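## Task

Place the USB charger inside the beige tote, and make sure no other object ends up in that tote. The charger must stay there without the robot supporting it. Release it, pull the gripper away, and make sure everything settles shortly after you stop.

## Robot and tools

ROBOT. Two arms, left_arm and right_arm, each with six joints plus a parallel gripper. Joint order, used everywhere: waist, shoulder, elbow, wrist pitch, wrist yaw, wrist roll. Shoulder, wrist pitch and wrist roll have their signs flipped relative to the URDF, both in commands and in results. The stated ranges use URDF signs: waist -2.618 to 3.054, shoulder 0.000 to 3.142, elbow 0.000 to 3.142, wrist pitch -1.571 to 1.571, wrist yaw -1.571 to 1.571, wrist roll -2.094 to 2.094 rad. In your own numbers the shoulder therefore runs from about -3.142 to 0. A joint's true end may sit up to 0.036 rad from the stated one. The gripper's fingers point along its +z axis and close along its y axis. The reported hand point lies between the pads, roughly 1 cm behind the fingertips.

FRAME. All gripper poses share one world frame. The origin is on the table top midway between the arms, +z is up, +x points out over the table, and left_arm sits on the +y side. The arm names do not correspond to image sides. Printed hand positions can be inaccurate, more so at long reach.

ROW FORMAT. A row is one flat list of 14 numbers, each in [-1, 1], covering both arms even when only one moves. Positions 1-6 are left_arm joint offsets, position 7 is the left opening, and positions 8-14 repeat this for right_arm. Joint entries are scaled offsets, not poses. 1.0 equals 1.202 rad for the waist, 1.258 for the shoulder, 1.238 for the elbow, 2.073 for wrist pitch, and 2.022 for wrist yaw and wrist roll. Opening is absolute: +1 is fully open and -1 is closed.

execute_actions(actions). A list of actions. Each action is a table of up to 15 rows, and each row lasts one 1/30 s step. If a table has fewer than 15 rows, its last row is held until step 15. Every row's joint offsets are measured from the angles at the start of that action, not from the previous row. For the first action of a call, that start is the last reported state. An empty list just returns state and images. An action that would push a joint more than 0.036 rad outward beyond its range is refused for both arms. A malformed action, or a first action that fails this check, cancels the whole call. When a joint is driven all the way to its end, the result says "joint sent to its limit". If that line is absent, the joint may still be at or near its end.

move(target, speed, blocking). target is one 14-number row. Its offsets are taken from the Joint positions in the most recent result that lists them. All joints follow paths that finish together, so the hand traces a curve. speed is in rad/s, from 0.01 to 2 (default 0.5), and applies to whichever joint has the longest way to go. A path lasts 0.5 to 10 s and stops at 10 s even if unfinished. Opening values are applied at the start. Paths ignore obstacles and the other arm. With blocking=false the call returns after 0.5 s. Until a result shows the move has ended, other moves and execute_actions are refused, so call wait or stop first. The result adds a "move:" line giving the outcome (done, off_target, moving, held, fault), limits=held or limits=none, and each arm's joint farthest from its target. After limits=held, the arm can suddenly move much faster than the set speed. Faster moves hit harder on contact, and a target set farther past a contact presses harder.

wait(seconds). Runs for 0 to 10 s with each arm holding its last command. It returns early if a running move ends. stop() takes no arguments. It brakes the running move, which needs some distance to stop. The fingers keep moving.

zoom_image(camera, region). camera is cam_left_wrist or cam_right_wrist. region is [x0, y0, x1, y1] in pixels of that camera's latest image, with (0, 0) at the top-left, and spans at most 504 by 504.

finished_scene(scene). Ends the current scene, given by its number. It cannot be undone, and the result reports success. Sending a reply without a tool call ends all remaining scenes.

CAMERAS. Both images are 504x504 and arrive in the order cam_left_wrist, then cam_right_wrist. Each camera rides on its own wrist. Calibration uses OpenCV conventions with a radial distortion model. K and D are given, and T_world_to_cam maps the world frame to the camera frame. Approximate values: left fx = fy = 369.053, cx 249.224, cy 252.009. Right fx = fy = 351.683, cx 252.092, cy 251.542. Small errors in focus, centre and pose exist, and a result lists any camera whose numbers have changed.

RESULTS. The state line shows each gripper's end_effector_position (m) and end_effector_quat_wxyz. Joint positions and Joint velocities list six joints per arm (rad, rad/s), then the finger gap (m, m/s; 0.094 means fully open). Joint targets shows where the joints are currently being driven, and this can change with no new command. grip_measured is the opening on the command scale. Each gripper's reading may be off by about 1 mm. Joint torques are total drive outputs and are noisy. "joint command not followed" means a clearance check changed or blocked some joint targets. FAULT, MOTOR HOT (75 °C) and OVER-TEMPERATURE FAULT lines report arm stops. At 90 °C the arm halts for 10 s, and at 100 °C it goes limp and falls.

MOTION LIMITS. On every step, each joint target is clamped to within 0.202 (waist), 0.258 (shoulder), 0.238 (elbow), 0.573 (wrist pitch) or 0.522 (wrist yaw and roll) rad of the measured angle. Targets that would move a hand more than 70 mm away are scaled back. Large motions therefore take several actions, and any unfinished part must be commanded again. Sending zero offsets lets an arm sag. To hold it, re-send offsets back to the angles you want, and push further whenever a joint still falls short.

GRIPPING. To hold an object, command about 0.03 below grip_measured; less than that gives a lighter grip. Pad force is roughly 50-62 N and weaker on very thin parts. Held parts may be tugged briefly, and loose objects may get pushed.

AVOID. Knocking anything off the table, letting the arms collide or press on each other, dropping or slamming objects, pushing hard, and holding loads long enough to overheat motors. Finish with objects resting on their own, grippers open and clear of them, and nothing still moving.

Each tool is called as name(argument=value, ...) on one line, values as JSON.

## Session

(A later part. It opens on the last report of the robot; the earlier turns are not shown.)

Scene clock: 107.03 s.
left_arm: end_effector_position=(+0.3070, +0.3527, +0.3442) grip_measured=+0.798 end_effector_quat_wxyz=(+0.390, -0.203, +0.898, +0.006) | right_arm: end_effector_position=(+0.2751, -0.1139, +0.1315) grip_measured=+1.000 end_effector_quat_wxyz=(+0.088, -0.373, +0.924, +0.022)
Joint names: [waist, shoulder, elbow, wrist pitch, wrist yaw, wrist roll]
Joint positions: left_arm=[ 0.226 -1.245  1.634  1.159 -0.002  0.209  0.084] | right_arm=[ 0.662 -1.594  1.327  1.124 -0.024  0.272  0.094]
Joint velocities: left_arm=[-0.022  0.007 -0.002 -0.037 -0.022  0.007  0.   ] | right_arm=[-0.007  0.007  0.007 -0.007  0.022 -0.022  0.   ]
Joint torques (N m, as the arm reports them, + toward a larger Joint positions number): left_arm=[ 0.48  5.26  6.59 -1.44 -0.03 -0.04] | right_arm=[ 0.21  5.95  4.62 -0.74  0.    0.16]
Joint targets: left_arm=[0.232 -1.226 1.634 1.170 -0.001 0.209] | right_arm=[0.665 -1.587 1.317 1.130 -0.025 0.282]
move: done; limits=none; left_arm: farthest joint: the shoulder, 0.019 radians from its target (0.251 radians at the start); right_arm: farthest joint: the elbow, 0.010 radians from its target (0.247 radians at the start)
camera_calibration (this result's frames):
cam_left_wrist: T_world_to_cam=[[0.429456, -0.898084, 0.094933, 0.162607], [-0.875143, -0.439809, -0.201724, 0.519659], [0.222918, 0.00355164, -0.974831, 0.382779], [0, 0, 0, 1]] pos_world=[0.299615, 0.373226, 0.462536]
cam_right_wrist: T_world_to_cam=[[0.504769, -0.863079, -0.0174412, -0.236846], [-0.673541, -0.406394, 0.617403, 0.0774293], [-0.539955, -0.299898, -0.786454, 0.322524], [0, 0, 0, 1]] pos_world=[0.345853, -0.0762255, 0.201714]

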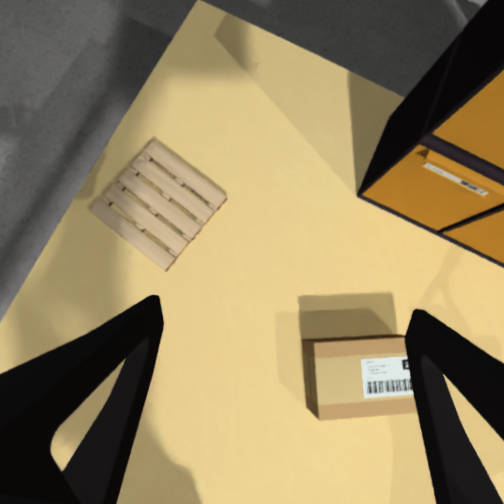

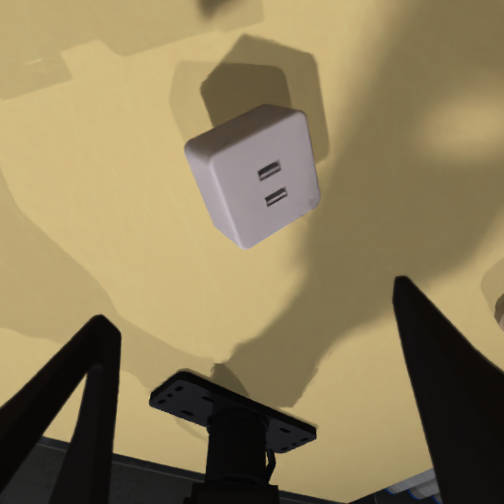

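move(target=[0,0,0,0,0,0,0.8,-0.038,0,0,0,0,0.115,1])

move(target=[0,0,0,0,0,0,0.8,0,-0.05,-0.15,-0.12,0,0,1], speed=0.3)

Scene clock: 121.90 s.
left_arm: end_effector_position=(+0.3069, +0.3527, +0.3440) grip_measured=+0.798 end_effector_quat_wxyz=(+0.390, -0.203, +0.898, +0.006) | right_arm: end_effector_position=(+0.2804, -0.1241, +0.1314) grip_measured=+1.000 end_effector_quat_wxyz=(+0.090, -0.457, +0.885, +0.010)
Joint names: [waist, shoulder, elbow, wrist pitch, wrist yaw, wrist roll]
Joint positions: left_arm=[ 0.226 -1.245  1.634  1.159 -0.002  0.209  0.084] | right_arm=[ 0.626 -1.594  1.327  1.124 -0.024  0.495  0.094]
Joint velocities: left_arm=[ 0.007  0.002  0.017  0.037  0.007 -0.007 -0.   ] | right_arm=[-0.022  0.007 -0.007  0.022  0.022  0.051  0.   ]
Joint torques (N m, as the arm reports them, + toward a larger Joint positions number): left_arm=[-0.06  3.78  6.6  -1.55 -0.03 -0.04] | right_arm=[-0.99  5.92  5.42 -0.8   0.    0.1 ]
Joint targets: left_arm=[0.226 -1.245 1.634 1.159 -0.002 0.209] | right_arm=[0.616 -1.594 1.327 1.124 -0.024 0.505]
move: done; limits=none; left_arm: farthest joint: the waist, 0.000 radians from its target (0.000 radians at the start); right_arm: farthest joint: the waist, 0.010 radians from its target (0.046 radians at the start)
camera_calibration (this result's frames):
cam_left_wrist: T_world_to_cam=[[0.429526, -0.898068, 0.0947736, 0.162675], [-0.875293, -0.439845, -0.200997, 0.519314], [0.222194, 0.00337864, -0.974997, 0.383015], [0, 0, 0, 1]] pos_world=[0.299575, 0.373217, 0.462401]
cam_right_wrist: T_world_to_cam=[[0.65413, -0.756041, 0.0226991, -0.282147], [-0.603611, -0.503692, 0.61802, 0.0451434], [-0.455815, -0.417967, -0.785835, 0.284021], [0, 0, 0, 1]] pos_world=[0.341271, -0.0718652, 0.201699]

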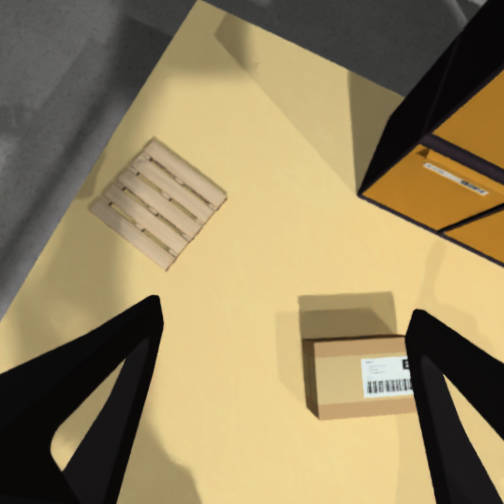

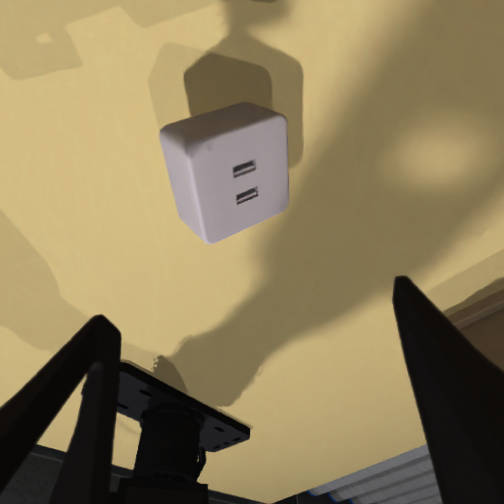

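Scene clock: 123.40 s.
left_arm: end_effector_position=(+0.3069, +0.3527, +0.3440) grip_measured=+0.798 end_effector_quat_wxyz=(+0.390, -0.203, +0.898, +0.006) | right_arm: end_effector_position=(+0.2862, -0.1212, +0.0704) grip_measured=+1.000 end_effector_quat_wxyz=(+0.086, -0.458, +0.885, +0.010)
Joint names: [waist, shoulder, elbow, wrist pitch, wrist yaw, wrist roll]
Joint positions: left_arm=[ 0.226 -1.245  1.634  1.159 -0.002  0.209  0.084] | right_arm=[ 0.626 -1.66   1.153  0.893 -0.024  0.495  0.094]
Joint velocities: left_arm=[ 0.002  0.002  0.002 -0.037 -0.037  0.095 -0.001] | right_arm=[ 0.002  0.002  0.002  0.037 -0.007 -0.007  0.   ]
Joint torques (N m, as the arm reports them, + toward a larger Joint positions number): left_arm=[-0.06  3.74  6.61 -1.54 -0.03 -0.04] | right_arm=[-0.04  6.56  4.38 -0.99 -0.01  0.  ]
Joint targets: left_arm=[0.226 -1.245 1.634 1.159 -0.002 0.209] | right_arm=[0.626 -1.657 1.141 0.875 -0.024 0.495]
move: done; limits=none; left_arm: farthest joint: the waist, 0.000 radians from its target (0.000 radians at the start); right_arm: farthest joint: the wrist pitch, 0.018 radians from its target (0.249 radians at the start)
camera_calibration (this result's frames):
cam_left_wrist: T_world_to_cam=[[0.429526, -0.898068, 0.0947736, 0.162675], [-0.875293, -0.439845, -0.200997, 0.519314], [0.222194, 0.00337864, -0.974997, 0.383015], [0, 0, 0, 1]] pos_world=[0.299575, 0.373217, 0.462401]
cam_right_wrist: T_world_to_cam=[[0.6543, -0.755958, 0.0204769, -0.282297], [-0.598719, -0.501285, 0.624699, 0.0863118], [-0.461981, -0.421, -0.780597, 0.24092], [0, 0, 0, 1]] pos_world=[0.347684, -0.0687102, 0.139923]

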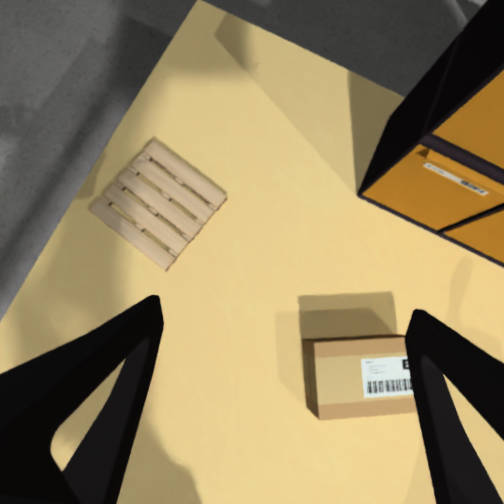

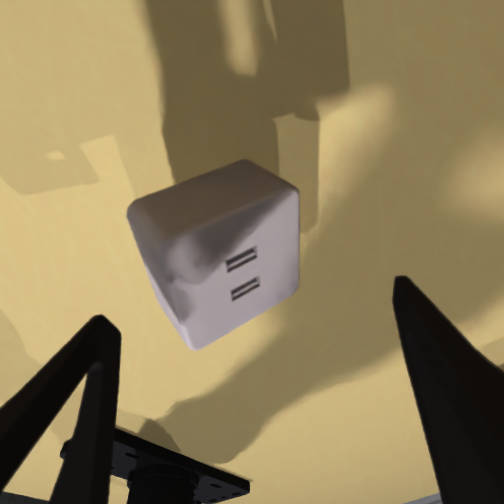

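move(target=[0,0,0,0,0,0,0.8,0,-0.027,-0.1,-0.08,0,0.07,1], speed=0.2)

move(target=[0,0,0,0,0,0,0.8,0,0,0,0,0,0,0.1])

Scene clock: 142.07 s.
left_arm: end_effector_position=(+0.3069, +0.3527, +0.3440) grip_measured=+0.798 end_effector_quat_wxyz=(+0.390, -0.203, +0.898, +0.006) | right_arm: end_effector_position=(+0.2844, -0.1221, +0.0352) grip_measured=+1.000 end_effector_quat_wxyz=(+0.088, -0.515, +0.853, +0.005)
Joint names: [waist, shoulder, elbow, wrist pitch, wrist yaw, wrist roll]
Joint positions: left_arm=[ 0.226 -1.245  1.634  1.159 -0.002  0.209  0.084] | right_arm=[ 0.626 -1.695  1.043  0.745 -0.024  0.627  0.094]
Joint velocities: left_arm=[ 0.017  0.022 -0.007  0.037 -0.037 -0.022  0.   ] | right_arm=[-0.002 -0.002 -0.032 -0.007  0.051 -0.007  0.   ]
Joint torques (N m, as the arm reports them, + toward a larger Joint positions number): left_arm=[-0.01  3.77  6.62 -1.54 -0.04 -0.04] | right_arm=[-0.04  6.46  4.01 -0.98  0.    0.03]
Joint targets: left_arm=[0.226 -1.245 1.634 1.159 -0.002 0.209] | right_arm=[0.626 -1.694 1.029 0.727 -0.024 0.637]
move: done; limits=none; left_arm: farthest joint: the waist, 0.000 radians from its target (0.000 radians at the start); right_arm: farthest joint: the wrist pitch, 0.018 radians from its target (0.166 radians at the start)
camera_calibration (this result's frames):
cam_left_wrist: T_world_to_cam=[[0.429526, -0.898068, 0.0947736, 0.162675], [-0.875293, -0.439845, -0.200997, 0.519314], [0.222194, 0.00337864, -0.974997, 0.383015], [0, 0, 0, 1]] pos_world=[0.299575, 0.373217, 0.462401]
cam_right_wrist: T_world_to_cam=[[0.74621, -0.664242, 0.0441888, -0.296829], [-0.539538, -0.564564, 0.624633, 0.0821694], [-0.38996, -0.489949, -0.779668, 0.183289], [0, 0, 0, 1]] pos_world=[0.337306, -0.0609747, 0.104695]

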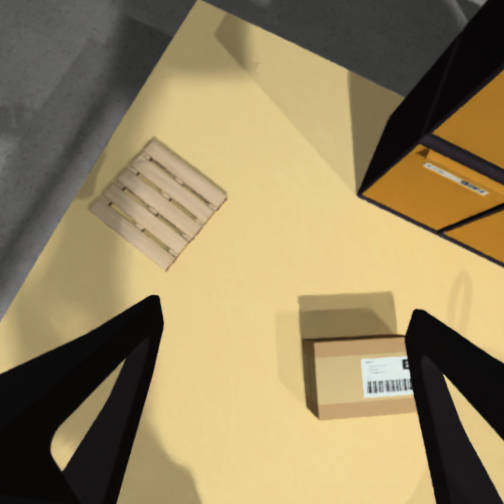

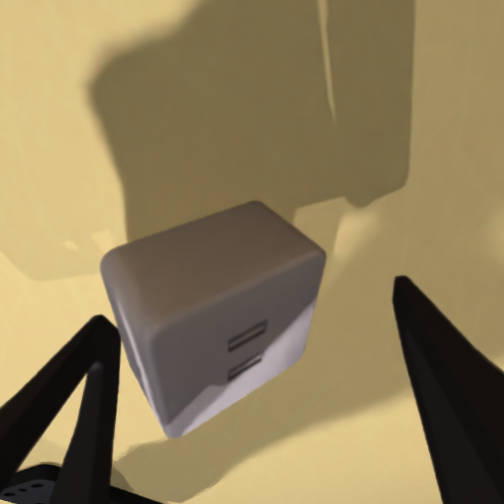

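Scene clock: 142.57 s.
left_arm: end_effector_position=(+0.3069, +0.3527, +0.3440) grip_measured=+0.798 end_effector_quat_wxyz=(+0.390, -0.203, +0.898, +0.006) | right_arm: end_effector_position=(+0.2845, -0.1234, +0.0385) grip_measured=+0.105 end_effector_quat_wxyz=(+0.091, -0.514, +0.853, +0.001)
Joint names: [waist, shoulder, elbow, wrist pitch, wrist yaw, wrist roll]
Joint positions: left_arm=[ 0.226 -1.245  1.634  1.159 -0.002  0.209  0.084] | right_arm=[ 0.626 -1.683  1.043  0.751 -0.017  0.627  0.052]
Joint velocities: left_arm=[-0.017 -0.012 -0.012 -0.007 -0.081 -0.022 -0.   ] | right_arm=[-0.002  0.012 -0.012 -0.022  0.022 -0.037  0.   ]
Joint torques (N m, as the arm reports them, + toward a larger Joint positions number): left_arm=[-0.03  3.72  6.6  -1.55 -0.03 -0.05] | right_arm=[ 0.08  5.56  5.08 -0.88 -0.11  0.  ]
Joint targets: left_arm=[0.226 -1.245 1.634 1.159 -0.002 0.209] | right_arm=[0.626 -1.695 1.043 0.745 -0.024 0.627]
move: done; limits=none; left_arm: farthest joint: the waist, 0.000 radians from its target (0.000 radians at the start); right_arm: farthest joint: the shoulder, 0.012 radians from its target (0.000 radians at the start)
camera_calibration (this result's frames):
cam_left_wrist: T_world_to_cam=[[0.429526, -0.898068, 0.0947736, 0.162675], [-0.875293, -0.439845, -0.200997, 0.519314], [0.222194, 0.00337864, -0.974997, 0.383015], [0, 0, 0, 1]] pos_world=[0.299575, 0.373217, 0.462401]
cam_right_wrist: T_world_to_cam=[[0.744763, -0.665258, 0.0525274, -0.297948], [-0.545471, -0.561532, 0.622209, 0.0815323], [-0.384434, -0.49205, -0.781087, 0.18349], [0, 0, 0, 1]] pos_world=[0.336914, -0.0621435, 0.108242]

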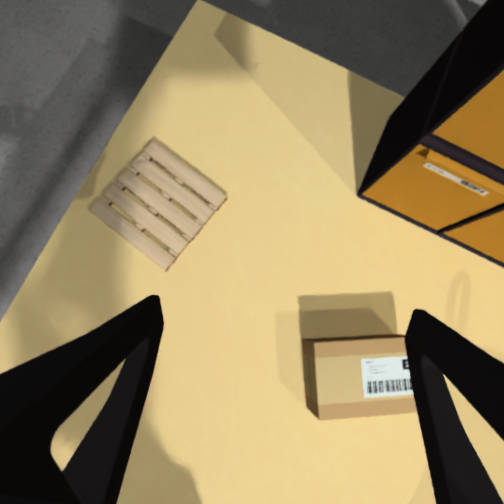

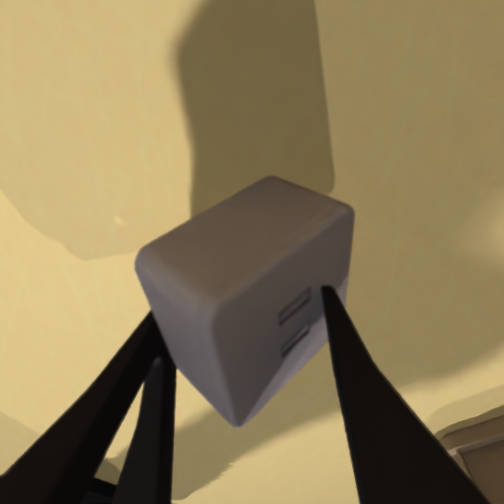

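move(target=[0,0,0,0,0,0,0.8,0,0,0,0,0,0,1])

move(target=[0,0,0,0,0,0,0.8,0,0.08,0.26,0.12,0,0,1])

Scene clock: 149.03 s.
left_arm: end_effector_position=(+0.3069, +0.3527, +0.3440) grip_measured=+0.798 end_effector_quat_wxyz=(+0.390, -0.203, +0.898, +0.006) | right_arm: end_effector_position=(+0.2841, -0.1236, +0.0379) grip_measured=+1.000 end_effector_quat_wxyz=(+0.089, -0.514, +0.853, +0.001)
Joint names: [waist, shoulder, elbow, wrist pitch, wrist yaw, wrist roll]
Joint positions: left_arm=[ 0.226 -1.245  1.634  1.159 -0.002  0.209  0.084] | right_arm=[ 0.626 -1.685  1.043  0.752 -0.017  0.627  0.094]
Joint velocities: left_arm=[ 0.002  0.012 -0.012  0.11   0.022 -0.007 -0.001] | right_arm=[-0.032  0.002  0.002  0.037 -0.007  0.007  0.   ]
Joint torques (N m, as the arm reports them, + toward a larger Joint positions number): left_arm=[-0.04  3.75  6.58 -1.54 -0.04 -0.04] | right_arm=[-0.05  6.44  5.1  -0.81  0.    0.  ]
Joint targets: left_arm=[0.226 -1.245 1.634 1.159 -0.002 0.209] | right_arm=[0.626 -1.683 1.043 0.751 -0.017 0.627]
move: done; limits=none; left_arm: farthest joint: the waist, 0.000 radians from its target (0.000 radians at the start); right_arm: farthest joint: the shoulder, 0.002 radians from its target (0.000 radians at the start)
camera_calibration (this result's frames):
cam_left_wrist: T_world_to_cam=[[0.429526, -0.898068, 0.0947736, 0.162675], [-0.875293, -0.439845, -0.200997, 0.519314], [0.222194, 0.00337864, -0.974997, 0.383015], [0, 0, 0, 1]] pos_world=[0.299575, 0.373217, 0.462401]
cam_right_wrist: T_world_to_cam=[[0.744906, -0.665188, 0.051384, -0.297741], [-0.543764, -0.560692, 0.624456, 0.081141], [-0.38657, -0.493101, -0.779368, 0.183162], [0, 0, 0, 1]] pos_world=[0.336716, -0.0622412, 0.107381]

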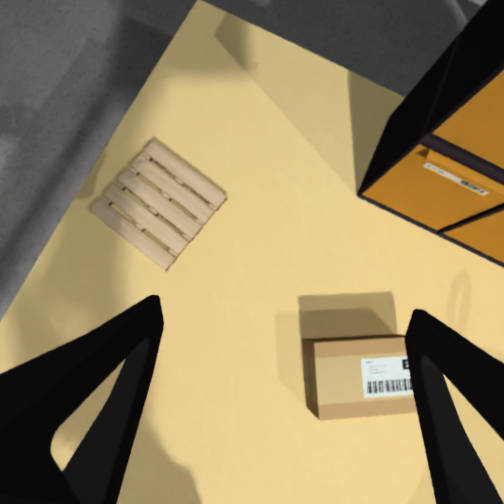

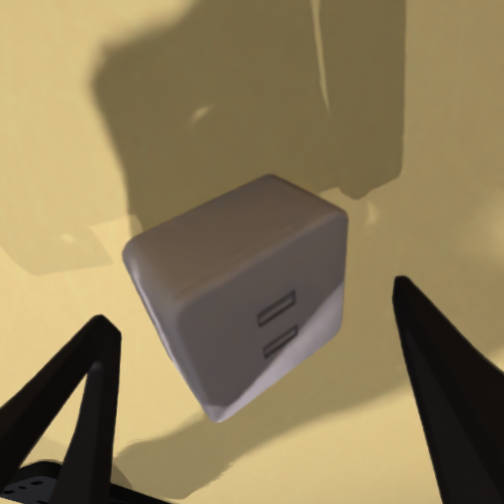

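Scene clock: 150.47 s.
left_arm: end_effector_position=(+0.3069, +0.3527, +0.3440) grip_measured=+0.798 end_effector_quat_wxyz=(+0.390, -0.203, +0.898, +0.006) | right_arm: end_effector_position=(+0.3105, -0.1106, +0.1386) grip_measured=+1.000 end_effector_quat_wxyz=(+0.154, -0.511, +0.846, -0.004)
Joint names: [waist, shoulder, elbow, wrist pitch, wrist yaw, wrist roll]
Joint positions: left_arm=[ 0.226 -1.245  1.634  1.159 -0.002  0.209  0.084] | right_arm=[ 0.626 -1.601  1.333  0.995 -0.017  0.627  0.094]
Joint velocities: left_arm=[-0.017  0.002  0.012 -0.081 -0.037  0.037 -0.   ] | right_arm=[-0.022  0.002 -0.022  0.095 -0.037 -0.007  0.   ]
Joint torques (N m, as the arm reports them, + toward a larger Joint positions number): left_arm=[-0.02  3.78  6.59 -1.55 -0.04 -0.04] | right_arm=[-0.04  7.34  8.08 -0.99  0.    0.  ]
Joint targets: left_arm=[0.226 -1.245 1.634 1.159 -0.002 0.209] | right_arm=[0.626 -1.584 1.365 1.001 -0.017 0.627]
move: off_target (right_arm); limits=none; left_arm: farthest joint: the waist, 0.000 radians from its target (0.000 radians at the start); right_arm: farthest joint: the elbow, 0.032 radians from its target (0.321 radians at the start)
camera_calibration (this result's frames):
cam_left_wrist: T_world_to_cam=[[0.429526, -0.898068, 0.0947736, 0.162675], [-0.875293, -0.439845, -0.200997, 0.519314], [0.222194, 0.00337864, -0.974997, 0.383015], [0, 0, 0, 1]] pos_world=[0.299575, 0.373217, 0.462401]
cam_right_wrist: T_world_to_cam=[[0.73605, -0.669545, 0.0996977, -0.318366], [-0.611049, -0.593797, 0.523473, 0.0710619], [-0.291289, -0.446222, -0.846189, 0.263163], [0, 0, 0, 1]] pos_world=[0.354412, -0.0535346, 0.217227]

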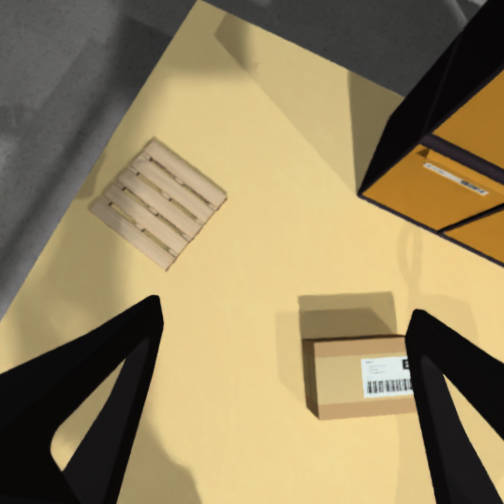

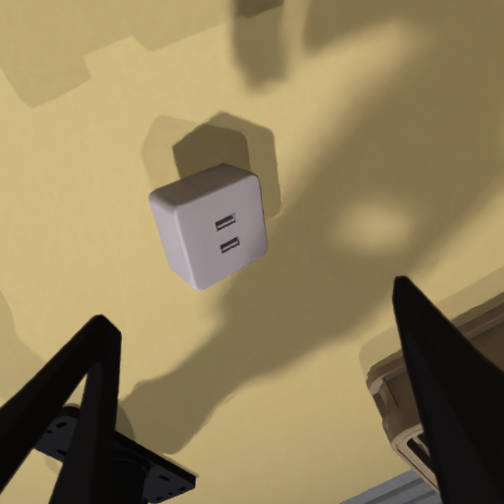

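move(target=[0,0,0,0,0,0,0.8,0,-0.047,-0.11,-0.045,0,-0.84,1], speed=1)

Scene clock: 166.80 s.
left_arm: end_effector_position=(+0.3069, +0.3527, +0.3440) grip_measured=+0.798 end_effector_quat_wxyz=(+0.390, -0.203, +0.898, +0.006) | right_arm: end_effector_position=(+0.2982, -0.1167, +0.0865) grip_measured=+1.000 end_effector_quat_wxyz=(+0.070, +0.296, +0.949, +0.078)
Joint names: [waist, shoulder, elbow, wrist pitch, wrist yaw, wrist roll]
Joint positions: left_arm=[ 0.226 -1.245  1.634  1.159 -0.002  0.209  0.084] | right_arm=[ 0.626 -1.66   1.212  0.914 -0.017 -1.063  0.094]
Joint velocities: left_arm=[ 0.007  0.002  0.007  0.022  0.007 -0.037 -0.   ] | right_arm=[ 0.002 -0.022 -0.002  0.051  0.037  0.022  0.   ]
Joint torques (N m, as the arm reports them, + toward a larger Joint positions number): left_arm=[-0.06  3.76  6.59 -1.54 -0.04 -0.04] | right_arm=[-0.03  6.4   4.3  -0.99  0.   -0.15]
Joint targets: left_arm=[0.226 -1.245 1.634 1.159 -0.002 0.209] | right_arm=[0.626 -1.660 1.197 0.902 -0.017 -1.072]
move: done; limits=none; left_arm: farthest joint: the waist, 0.000 radians from its target (0.000 radians at the start); right_arm: farthest joint: the elbow, 0.015 radians from its target (0.136 radians at the start)
camera_calibration (this result's frames):
cam_left_wrist: T_world_to_cam=[[0.429526, -0.898068, 0.0947736, 0.162675], [-0.875293, -0.439845, -0.200997, 0.519314], [0.222194, 0.00337864, -0.974997, 0.383015], [0, 0, 0, 1]] pos_world=[0.299575, 0.373217, 0.462401]
cam_right_wrist: T_world_to_cam=[[-0.728474, -0.65393, -0.204211, 0.156636], [-0.571882, 0.416341, 0.706832, 0.177572], [-0.377197, 0.631693, -0.677264, 0.349555], [0, 0, 0, 1]] pos_world=[0.347507, -0.192313, 0.143215]

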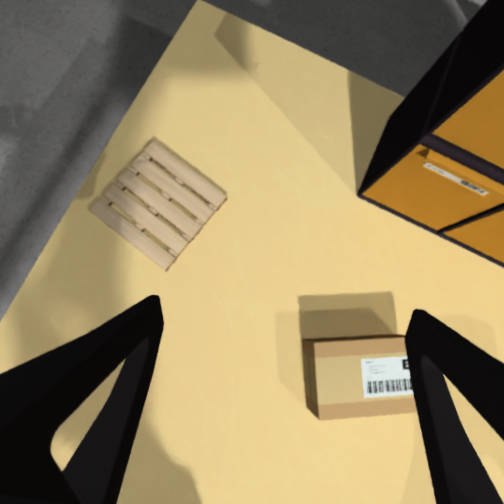

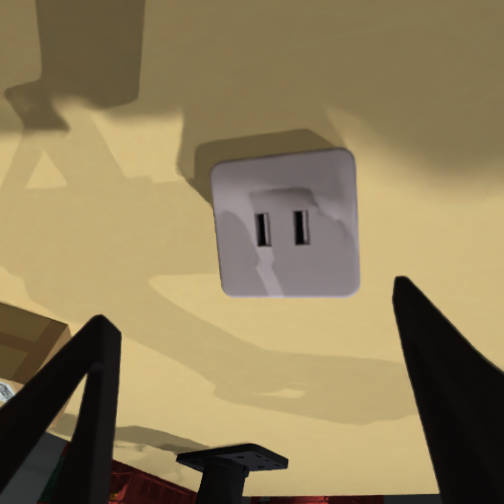

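move(target=[0,0,0,0,0,0,0.8,0.042,-0.05,0.05,0.045,0,0,1], speed=0.2)

Scene clock: 176.30 s.
left_arm: end_effector_position=(+0.3069, +0.3527, +0.3440) grip_measured=+0.798 end_effector_quat_wxyz=(+0.390, -0.203, +0.898, +0.006) | right_arm: end_effector_position=(+0.2786, -0.1115, +0.0706) grip_measured=+1.000 end_effector_quat_wxyz=(+0.026, +0.279, +0.959, +0.038)
Joint names: [waist, shoulder, elbow, wrist pitch, wrist yaw, wrist roll]
Joint positions: left_arm=[ 0.226 -1.245  1.634  1.159 -0.002  0.209  0.084] | right_arm=[ 0.667 -1.723  1.236  0.994 -0.017 -1.064  0.094]
Joint velocities: left_arm=[ 0.002 -0.002  0.012  0.037 -0.007 -0.051  0.001] | right_arm=[-0.002 -0.002 -0.007  0.022 -0.081 -0.022  0.   ]
Joint torques (N m, as the arm reports them, + toward a larger Joint positions number): left_arm=[-0.03  3.77  6.62 -1.55 -0.05 -0.04] | right_arm=[ 0.85  6.78  8.01 -0.45 -0.01  0.01]
Joint targets: left_arm=[0.226 -1.245 1.634 1.159 -0.002 0.209] | right_arm=[0.677 -1.722 1.274 1.007 -0.017 -1.063]
move: off_target (right_arm); limits=none; left_arm: farthest joint: the waist, 0.000 radians from its target (0.000 radians at the start); right_arm: farthest joint: the elbow, 0.038 radians from its target (0.062 radians at the start)
camera_calibration (this result's frames):
cam_left_wrist: T_world_to_cam=[[0.429526, -0.898068, 0.0947736, 0.162675], [-0.875293, -0.439845, -0.200997, 0.519314], [0.222194, 0.00337864, -0.974997, 0.383015], [0, 0, 0, 1]] pos_world=[0.299575, 0.373217, 0.462401]
cam_right_wrist: T_world_to_cam=[[-0.717157, -0.690961, -0.0908801, 0.127219], [-0.512252, 0.434214, 0.740983, 0.158435], [-0.472529, 0.577955, -0.665346, 0.347789], [0, 0, 0, 1]] pos_world=[0.336735, -0.181898, 0.125564]

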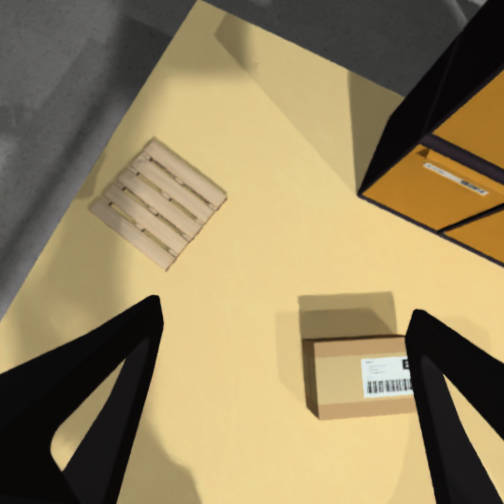

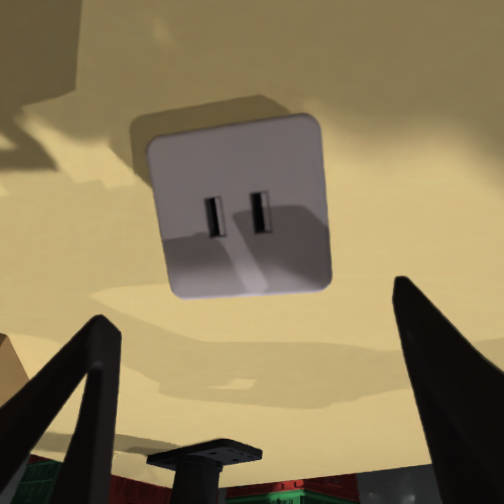

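Aligned. Descend.

move(target=[0,0,0,0,0,0,0.8,0,-0.07,-0.04,-0.06,0,0,1], speed=0.12)

move(target=[0,0,0,0,0,0,0.8,0,0,0,0,0,0,0.12])

Scene clock: 184.03 s.
left_arm: end_effector_position=(+0.3069, +0.3527, +0.3440) grip_measured=+0.798 end_effector_quat_wxyz=(+0.390, -0.203, +0.898, +0.006) | right_arm: end_effector_position=(+0.2885, -0.1061, +0.0363) grip_measured=+1.000 end_effector_quat_wxyz=(+0.023, +0.279, +0.960, +0.034)
Joint names: [waist, shoulder, elbow, wrist pitch, wrist yaw, wrist roll]
Joint positions: left_arm=[ 0.226 -1.245  1.634  1.159 -0.002  0.209  0.084] | right_arm=[ 0.667 -1.812  1.202  0.881 -0.017 -1.064  0.094]
Joint velocities: left_arm=[ 0.002  0.012 -0.007 -0.037 -0.022  0.007  0.001] | right_arm=[-0.017  0.002  0.007 -0.022 -0.022 -0.007  0.   ]
Joint torques (N m, as the arm reports them, + toward a larger Joint positions number): left_arm=[-0.03  3.77  6.63 -1.54 -0.04 -0.04] | right_arm=[-0.04  7.36  3.8  -0.7  -0.01  0.  ]
Joint targets: left_arm=[0.226 -1.245 1.634 1.159 -0.002 0.209] | right_arm=[0.667 -1.811 1.186 0.869 -0.017 -1.064]
move: done; limits=none; left_arm: farthest joint: the waist, 0.000 radians from its target (0.000 radians at the start); right_arm: farthest joint: the elbow, 0.016 radians from its target (0.050 radians at the start)
camera_calibration (this result's frames):
cam_left_wrist: T_world_to_cam=[[0.429526, -0.898068, 0.0947736, 0.162675], [-0.875293, -0.439845, -0.200997, 0.519314], [0.222194, 0.00337864, -0.974997, 0.383015], [0, 0, 0, 1]] pos_world=[0.299575, 0.373217, 0.462401]
cam_right_wrist: T_world_to_cam=[[-0.71788, -0.691354, -0.0817196, 0.134744], [-0.506035, 0.437595, 0.743263, 0.185055], [-0.478097, 0.574926, -0.66399, 0.327776], [0, 0, 0, 1]] pos_world=[0.347084, -0.17627, 0.0911072]

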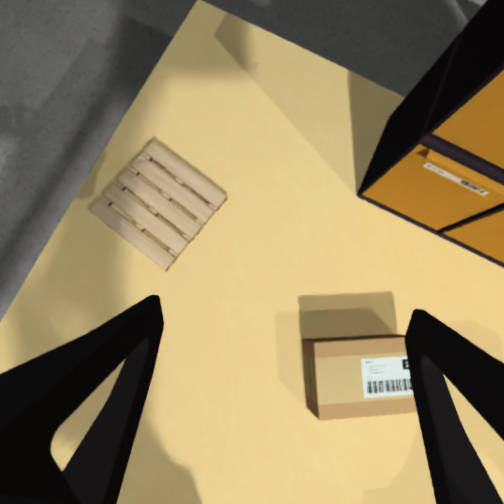

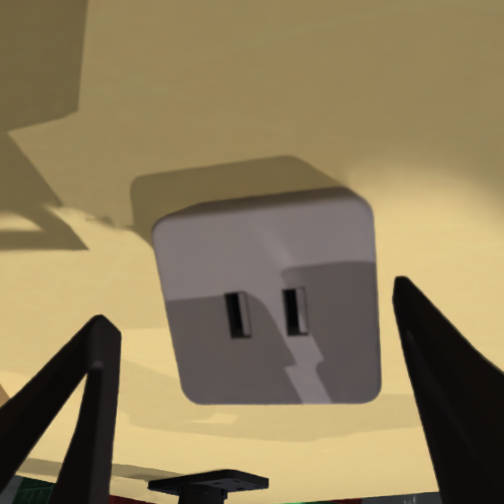

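Scene clock: 184.53 s.
left_arm: end_effector_position=(+0.3069, +0.3527, +0.3440) grip_measured=+0.798 end_effector_quat_wxyz=(+0.390, -0.203, +0.898, +0.006) | right_arm: end_effector_position=(+0.2881, -0.1062, +0.0363) grip_measured=+0.179 end_effector_quat_wxyz=(+0.022, +0.279, +0.960, +0.034)
Joint names: [waist, shoulder, elbow, wrist pitch, wrist yaw, wrist roll]
Joint positions: left_arm=[ 0.226 -1.245  1.634  1.159 -0.002  0.209  0.084] | right_arm=[ 0.667 -1.812  1.202  0.882 -0.018 -1.064  0.055]
Joint velocities: left_arm=[-0.022  0.007  0.002  0.051  0.007  0.11  -0.001] | right_arm=[ 0.017 -0.002 -0.017  0.051 -0.007 -0.066  0.   ]
Joint torques (N m, as the arm reports them, + toward a larger Joint positions number): left_arm=[-0.05  3.73  6.57 -1.54 -0.04 -0.04] | right_arm=[-0.14  7.44  5.01 -0.61 -0.01  0.  ]
Joint targets: left_arm=[0.226 -1.245 1.634 1.159 -0.002 0.209] | right_arm=[0.667 -1.812 1.202 0.881 -0.018 -1.064]
move: done; limits=none; left_arm: farthest joint: the waist, 0.000 radians from its target (0.000 radians at the start); right_arm: farthest joint: the wrist pitch, 0.001 radians from its target (0.000 radians at the start)
camera_calibration (this result's frames):
cam_left_wrist: T_world_to_cam=[[0.429526, -0.898068, 0.0947736, 0.162675], [-0.875293, -0.439845, -0.200997, 0.519314], [0.222194, 0.00337864, -0.974997, 0.383015], [0, 0, 0, 1]] pos_world=[0.299575, 0.373217, 0.462401]
cam_right_wrist: T_world_to_cam=[[-0.717982, -0.691408, -0.0803537, 0.134371], [-0.504916, 0.437874, 0.743859, 0.18463], [-0.479125, 0.57465, -0.663488, 0.327901], [0, 0, 0, 1]] pos_world=[0.346804, -0.176368, 0.0910168]

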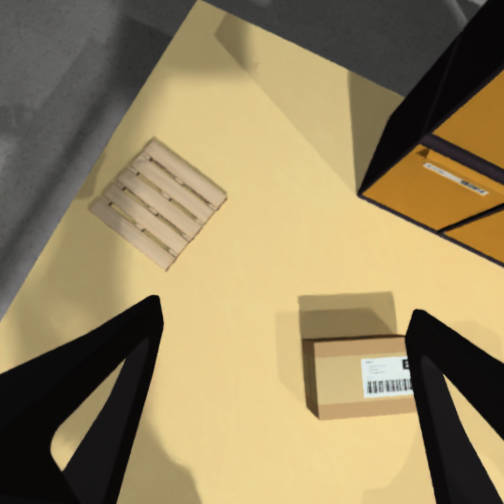

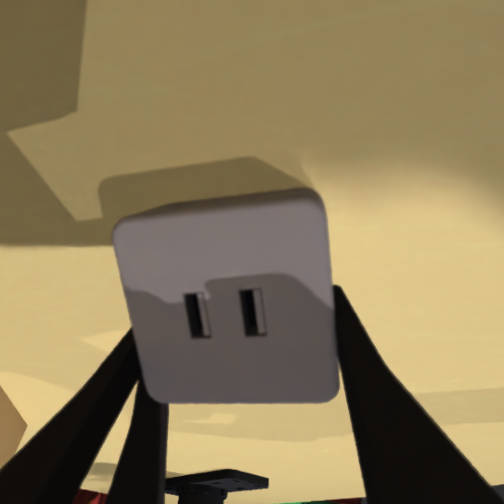

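move(target=[0,0,0,0,0,0,0.8,0,0.06,0.59,0.27,0,0,0.13], speed=0.6)

move(target=[0,0,0,0,0,0,0.8,-0.785,-0.26,0.37,0.035,0,0.72,0.13], speed=0.8)

Scene clock: 203.80 s.
left_arm: end_effector_position=(+0.3069, +0.3527, +0.3440) grip_measured=+0.798 end_effector_quat_wxyz=(+0.390, -0.203, +0.898, +0.006) | right_arm: end_effector_position=(+0.3165, -0.0907, +0.2327) grip_measured=+0.179 end_effector_quat_wxyz=(+0.091, +0.275, +0.951, +0.103)
Joint names: [waist, shoulder, elbow, wrist pitch, wrist yaw, wrist roll]
Joint positions: left_arm=[ 0.226 -1.245  1.634  1.159 -0.002  0.209  0.084] | right_arm=[ 0.667 -1.756  1.897  1.437 -0.018 -1.064  0.055]
Joint velocities: left_arm=[-0.002 -0.017 -0.002  0.051 -0.022 -0.037  0.001] | right_arm=[ 0.002  0.012 -0.007  0.037 -0.037 -0.022 -0.001]
Joint torques (N m, as the arm reports them, + toward a larger Joint positions number): left_arm=[-0.06  3.78  6.58 -1.55 -0.04 -0.05] | right_arm=[-0.04  8.39  7.95 -0.94  0.    0.  ]
Joint targets: left_arm=[0.226 -1.245 1.634 1.159 -0.002 0.209] | right_arm=[0.667 -1.736 1.933 1.442 -0.018 -1.064]
move: off_target (right_arm); limits=none; left_arm: farthest joint: the waist, 0.000 radians from its target (0.000 radians at the start); right_arm: farthest joint: the elbow, 0.036 radians from its target (0.730 radians at the start)
camera_calibration (this result's frames):
cam_left_wrist: T_world_to_cam=[[0.429526, -0.898068, 0.0947736, 0.162675], [-0.875293, -0.439845, -0.200997, 0.519314], [0.222194, 0.00337864, -0.974997, 0.383015], [0, 0, 0, 1]] pos_world=[0.299575, 0.373217, 0.462401]
cam_right_wrist: T_world_to_cam=[[-0.68814, -0.67518, -0.265697, 0.216448], [-0.628057, 0.370913, 0.684082, 0.0928887], [-0.363328, 0.637617, -0.679292, 0.435738], [0, 0, 0, 1]] pos_world=[0.365601, -0.166147, 0.289959]

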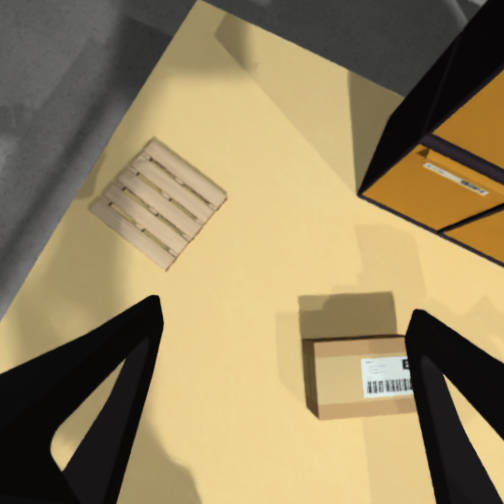

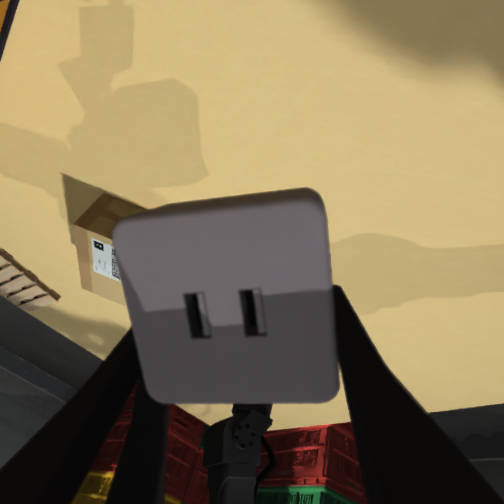

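Scene clock: 206.53 s.
left_arm: end_effector_position=(+0.3069, +0.3527, +0.3440) grip_measured=+0.798 end_effector_quat_wxyz=(+0.390, -0.203, +0.898, +0.006) | right_arm: end_effector_position=(+0.3971, -0.4610, +0.2199) grip_measured=+0.179 end_effector_quat_wxyz=(+0.130, +0.032, +0.990, -0.048)
Joint names: [waist, shoulder, elbow, wrist pitch, wrist yaw, wrist roll]
Joint positions: left_arm=[ 0.226 -1.245  1.634  1.159 -0.002  0.209  0.084] | right_arm=[-0.28  -2.094  2.312  1.511 -0.018  0.383  0.055]
Joint velocities: left_arm=[-0.007  0.002  0.002 -0.051 -0.022  0.051 -0.001] | right_arm=[0.012 0.002 0.002 0.066 0.037 0.037 0.   ]
Joint torques (N m, as the arm reports them, + toward a larger Joint positions number): left_arm=[-0.01  3.75  6.59 -1.54 -0.05 -0.04] | right_arm=[ 0.08 10.2   8.18 -0.99 -0.01  0.09]
Joint targets: left_arm=[0.226 -1.245 1.634 1.159 -0.002 0.209] | right_arm=[-0.277 -2.083 2.355 1.510 -0.017 0.392]
move: off_target (right_arm); limits=none; left_arm: farthest joint: the waist, 0.000 radians from its target (0.000 radians at the start); right_arm: farthest joint: the elbow, 0.043 radians from its target (0.458 radians at the start)
camera_calibration (this result's frames):
cam_left_wrist: T_world_to_cam=[[0.429526, -0.898068, 0.0947736, 0.162675], [-0.875293, -0.439845, -0.200997, 0.519314], [0.222194, 0.00337864, -0.974997, 0.383015], [0, 0, 0, 1]] pos_world=[0.299575, 0.373217, 0.462401]
cam_right_wrist: T_world_to_cam=[[-0.30157, -0.953181, 0.0223794, -0.326572], [-0.799418, 0.265574, 0.538888, 0.341026], [-0.519602, 0.144622, -0.84208, 0.562912], [0, 0, 0, 1]] pos_world=[0.466628, -0.483259, 0.297551]

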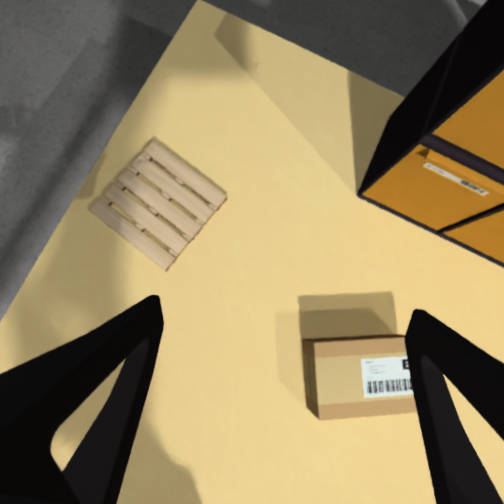

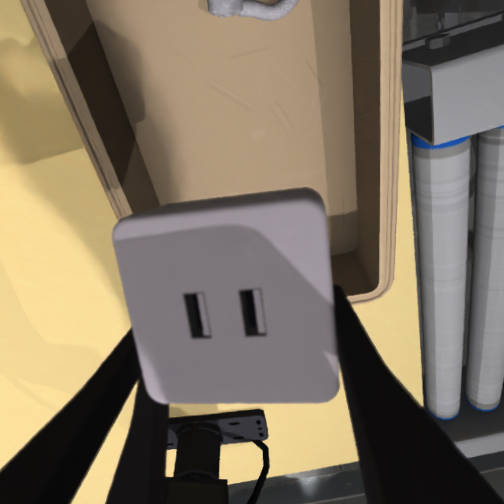

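move(target=[0,0,0,0,0,0,0.8,0.012,0.072,-0.635,-0.345,0,0,0.13], speed=0.35)

Scene clock: 215.20 s.
left_arm: end_effector_position=(+0.3069, +0.3527, +0.3440) grip_measured=+0.798 end_effector_quat_wxyz=(+0.390, -0.203, +0.898, +0.006) | right_arm: end_effector_position=(+0.3955, -0.4603, +0.0496) grip_measured=+0.179 end_effector_quat_wxyz=(+0.118, +0.032, +0.992, -0.043)
Joint names: [waist, shoulder, elbow, wrist pitch, wrist yaw, wrist roll]
Joint positions: left_arm=[ 0.226 -1.245  1.634  1.159 -0.002  0.209  0.084] | right_arm=[-0.28  -2.037  1.539  0.821 -0.018  0.383  0.055]
Joint velocities: left_arm=[-0.002  0.022  0.012  0.037 -0.022  0.051  0.001] | right_arm=[ 0.017 -0.017 -0.012 -0.022 -0.022 -0.037 -0.001]
Joint torques (N m, as the arm reports them, + toward a larger Joint positions number): left_arm=[-0.03  3.76  6.62 -1.55 -0.03 -0.05] | right_arm=[ 1.29 11.88  4.43 -1.18  0.    0.  ]
Joint targets: left_arm=[0.226 -1.245 1.634 1.159 -0.002 0.209] | right_arm=[-0.266 -2.004 1.526 0.796 -0.018 0.383]
move: off_target (right_arm); limits=none; left_arm: farthest joint: the waist, 0.000 radians from its target (0.000 radians at the start); right_arm: farthest joint: the shoulder, 0.033 radians from its target (0.091 radians at the start)
camera_calibration (this result's frames):
cam_left_wrist: T_world_to_cam=[[0.429526, -0.898068, 0.0947736, 0.162675], [-0.875293, -0.439845, -0.200997, 0.519314], [0.222194, 0.00337864, -0.974997, 0.383015], [0, 0, 0, 1]] pos_world=[0.299575, 0.373217, 0.462401]
cam_right_wrist: T_world_to_cam=[[-0.300744, -0.953519, 0.0188326, -0.322817], [-0.786843, 0.259235, 0.560067, 0.42238], [-0.538917, 0.153618, -0.828233, 0.429676], [0, 0, 0, 1]] pos_world=[0.466821, -0.483314, 0.12539]

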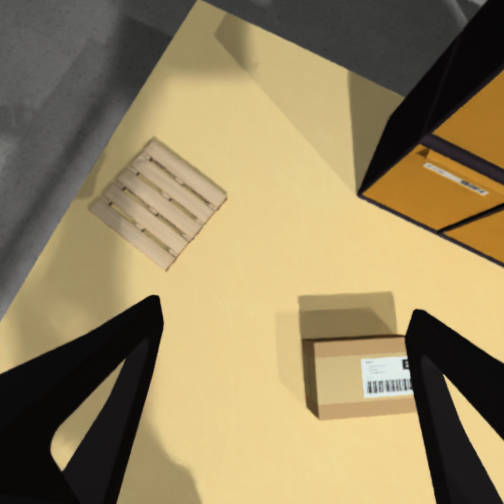

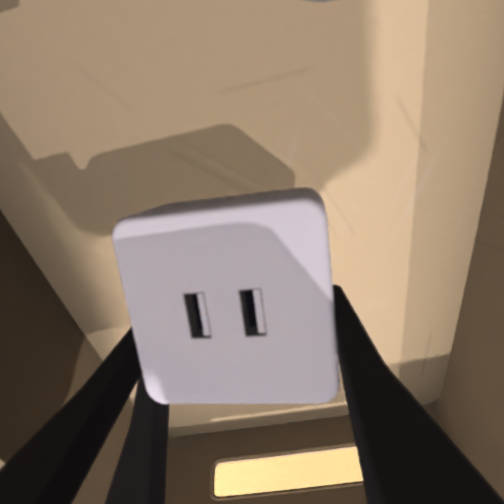

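move(target=[0,0,0,0,0,0,0.8,0,0.01,0,0,0,0,0.5])

move(target=[0,0,0,0,0,0,0.8,0,0.08,0.6,0.3,0,0,0.5], speed=0.6)

Scene clock: 222.20 s.
left_arm: end_effector_position=(+0.3069, +0.3527, +0.3440) grip_measured=+0.798 end_effector_quat_wxyz=(+0.390, -0.203, +0.898, +0.006) | right_arm: end_effector_position=(+0.3955, -0.4603, +0.0491) grip_measured=+0.498 end_effector_quat_wxyz=(+0.118, +0.032, +0.992, -0.042)
Joint names: [waist, shoulder, elbow, wrist pitch, wrist yaw, wrist roll]
Joint positions: left_arm=[ 0.226 -1.245  1.634  1.159 -0.002  0.209  0.084] | right_arm=[-0.28  -2.038  1.539  0.821 -0.018  0.383  0.07 ]
Joint velocities: left_arm=[-0.002 -0.007 -0.007  0.125 -0.007  0.022 -0.001] | right_arm=[-0.007 -0.007 -0.022  0.007  0.022 -0.007  0.   ]
Joint torques (N m, as the arm reports them, + toward a larger Joint positions number): left_arm=[-0.03  3.74  6.61 -1.55 -0.04 -0.04] | right_arm=[-0.04 10.43  5.41 -0.93  0.    0.  ]
Joint targets: left_arm=[0.226 -1.245 1.634 1.159 -0.002 0.209] | right_arm=[-0.280 -2.024 1.539 0.821 -0.018 0.383]
move: done; limits=none; left_arm: farthest joint: the waist, 0.000 radians from its target (0.000 radians at the start); right_arm: farthest joint: the shoulder, 0.014 radians from its target (0.012 radians at the start)
camera_calibration (this result's frames):
cam_left_wrist: T_world_to_cam=[[0.429526, -0.898068, 0.0947736, 0.162675], [-0.875293, -0.439845, -0.200997, 0.519314], [0.222194, 0.00337864, -0.974997, 0.383015], [0, 0, 0, 1]] pos_world=[0.299575, 0.373217, 0.462401]
cam_right_wrist: T_world_to_cam=[[-0.300731, -0.953525, 0.0187234, -0.322813], [-0.786458, 0.259049, 0.560694, 0.422381], [-0.539486, 0.153893, -0.827811, 0.429631], [0, 0, 0, 1]] pos_world=[0.466884, -0.483345, 0.124871]

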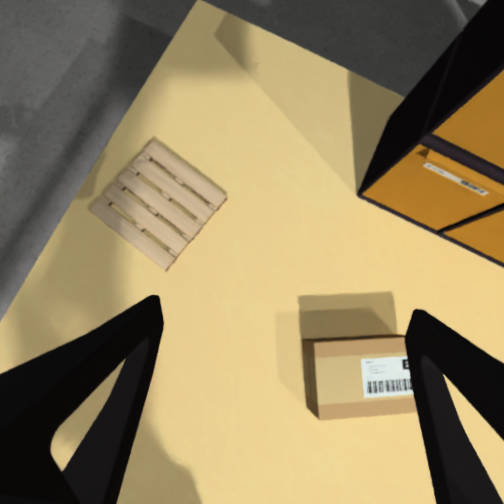

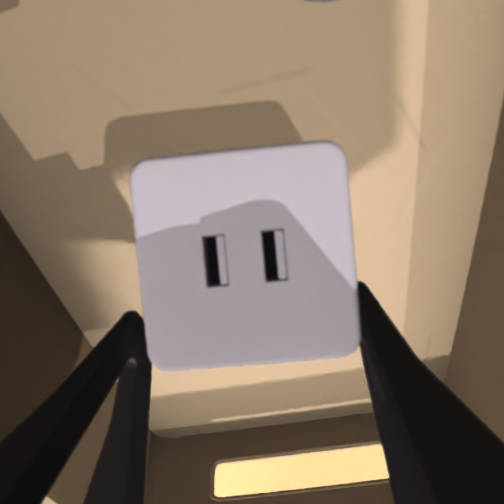

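Scene clock: 224.20 s.
left_arm: end_effector_position=(+0.3069, +0.3527, +0.3440) grip_measured=+0.798 end_effector_quat_wxyz=(+0.390, -0.203, +0.898, +0.006) | right_arm: end_effector_position=(+0.3902, -0.4577, +0.2677) grip_measured=+0.498 end_effector_quat_wxyz=(+0.200, +0.030, +0.976, -0.079)
Joint names: [waist, shoulder, elbow, wrist pitch, wrist yaw, wrist roll]
Joint positions: left_arm=[ 0.226 -1.245  1.634  1.159 -0.002  0.209  0.084] | right_arm=[-0.28  -1.951  2.25   1.438 -0.018  0.383  0.07 ]
Joint velocities: left_arm=[-0.017  0.002  0.002  0.051  0.037 -0.022  0.   ] | right_arm=[-0.027 -0.012 -0.002  0.007  0.051  0.051 -0.002]
Joint torques (N m, as the arm reports them, + toward a larger Joint positions number): left_arm=[-0.01  3.77  6.61 -1.55 -0.05 -0.04] | right_arm=[-0.05  9.34  7.09 -1.21  0.    0.01]
Joint targets: left_arm=[0.226 -1.245 1.634 1.159 -0.002 0.209] | right_arm=[-0.280 -1.937 2.282 1.443 -0.018 0.383]
move: off_target (right_arm); limits=none; left_arm: farthest joint: the waist, 0.000 radians from its target (0.000 radians at the start); right_arm: farthest joint: the elbow, 0.032 radians from its target (0.743 radians at the start)
camera_calibration (this result's frames):
cam_left_wrist: T_world_to_cam=[[0.429526, -0.898068, 0.0947736, 0.162675], [-0.875293, -0.439845, -0.200997, 0.519314], [0.222194, 0.00337864, -0.974997, 0.383015], [0, 0, 0, 1]] pos_world=[0.299575, 0.373217, 0.462401]
cam_right_wrist: T_world_to_cam=[[-0.305881, -0.951043, 0.0442089, -0.329733], [-0.865372, 0.297087, 0.403573, 0.385234], [-0.396949, 0.0851882, -0.913879, 0.543252], [0, 0, 0, 1]] pos_world=[0.448155, -0.474317, 0.355573]

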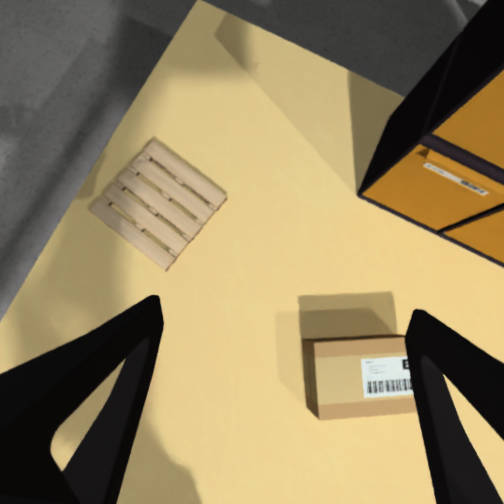

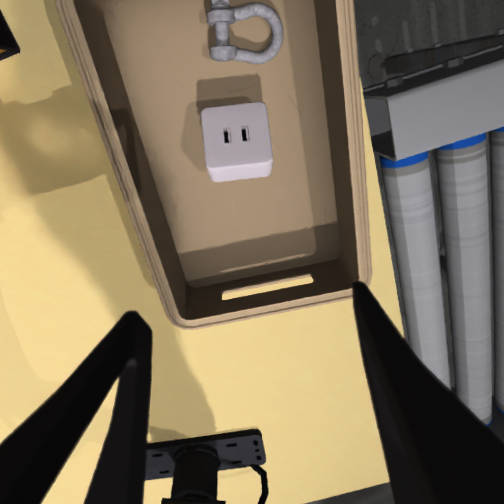

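finished_scene(scene=2)

The scene is finished: the task was done.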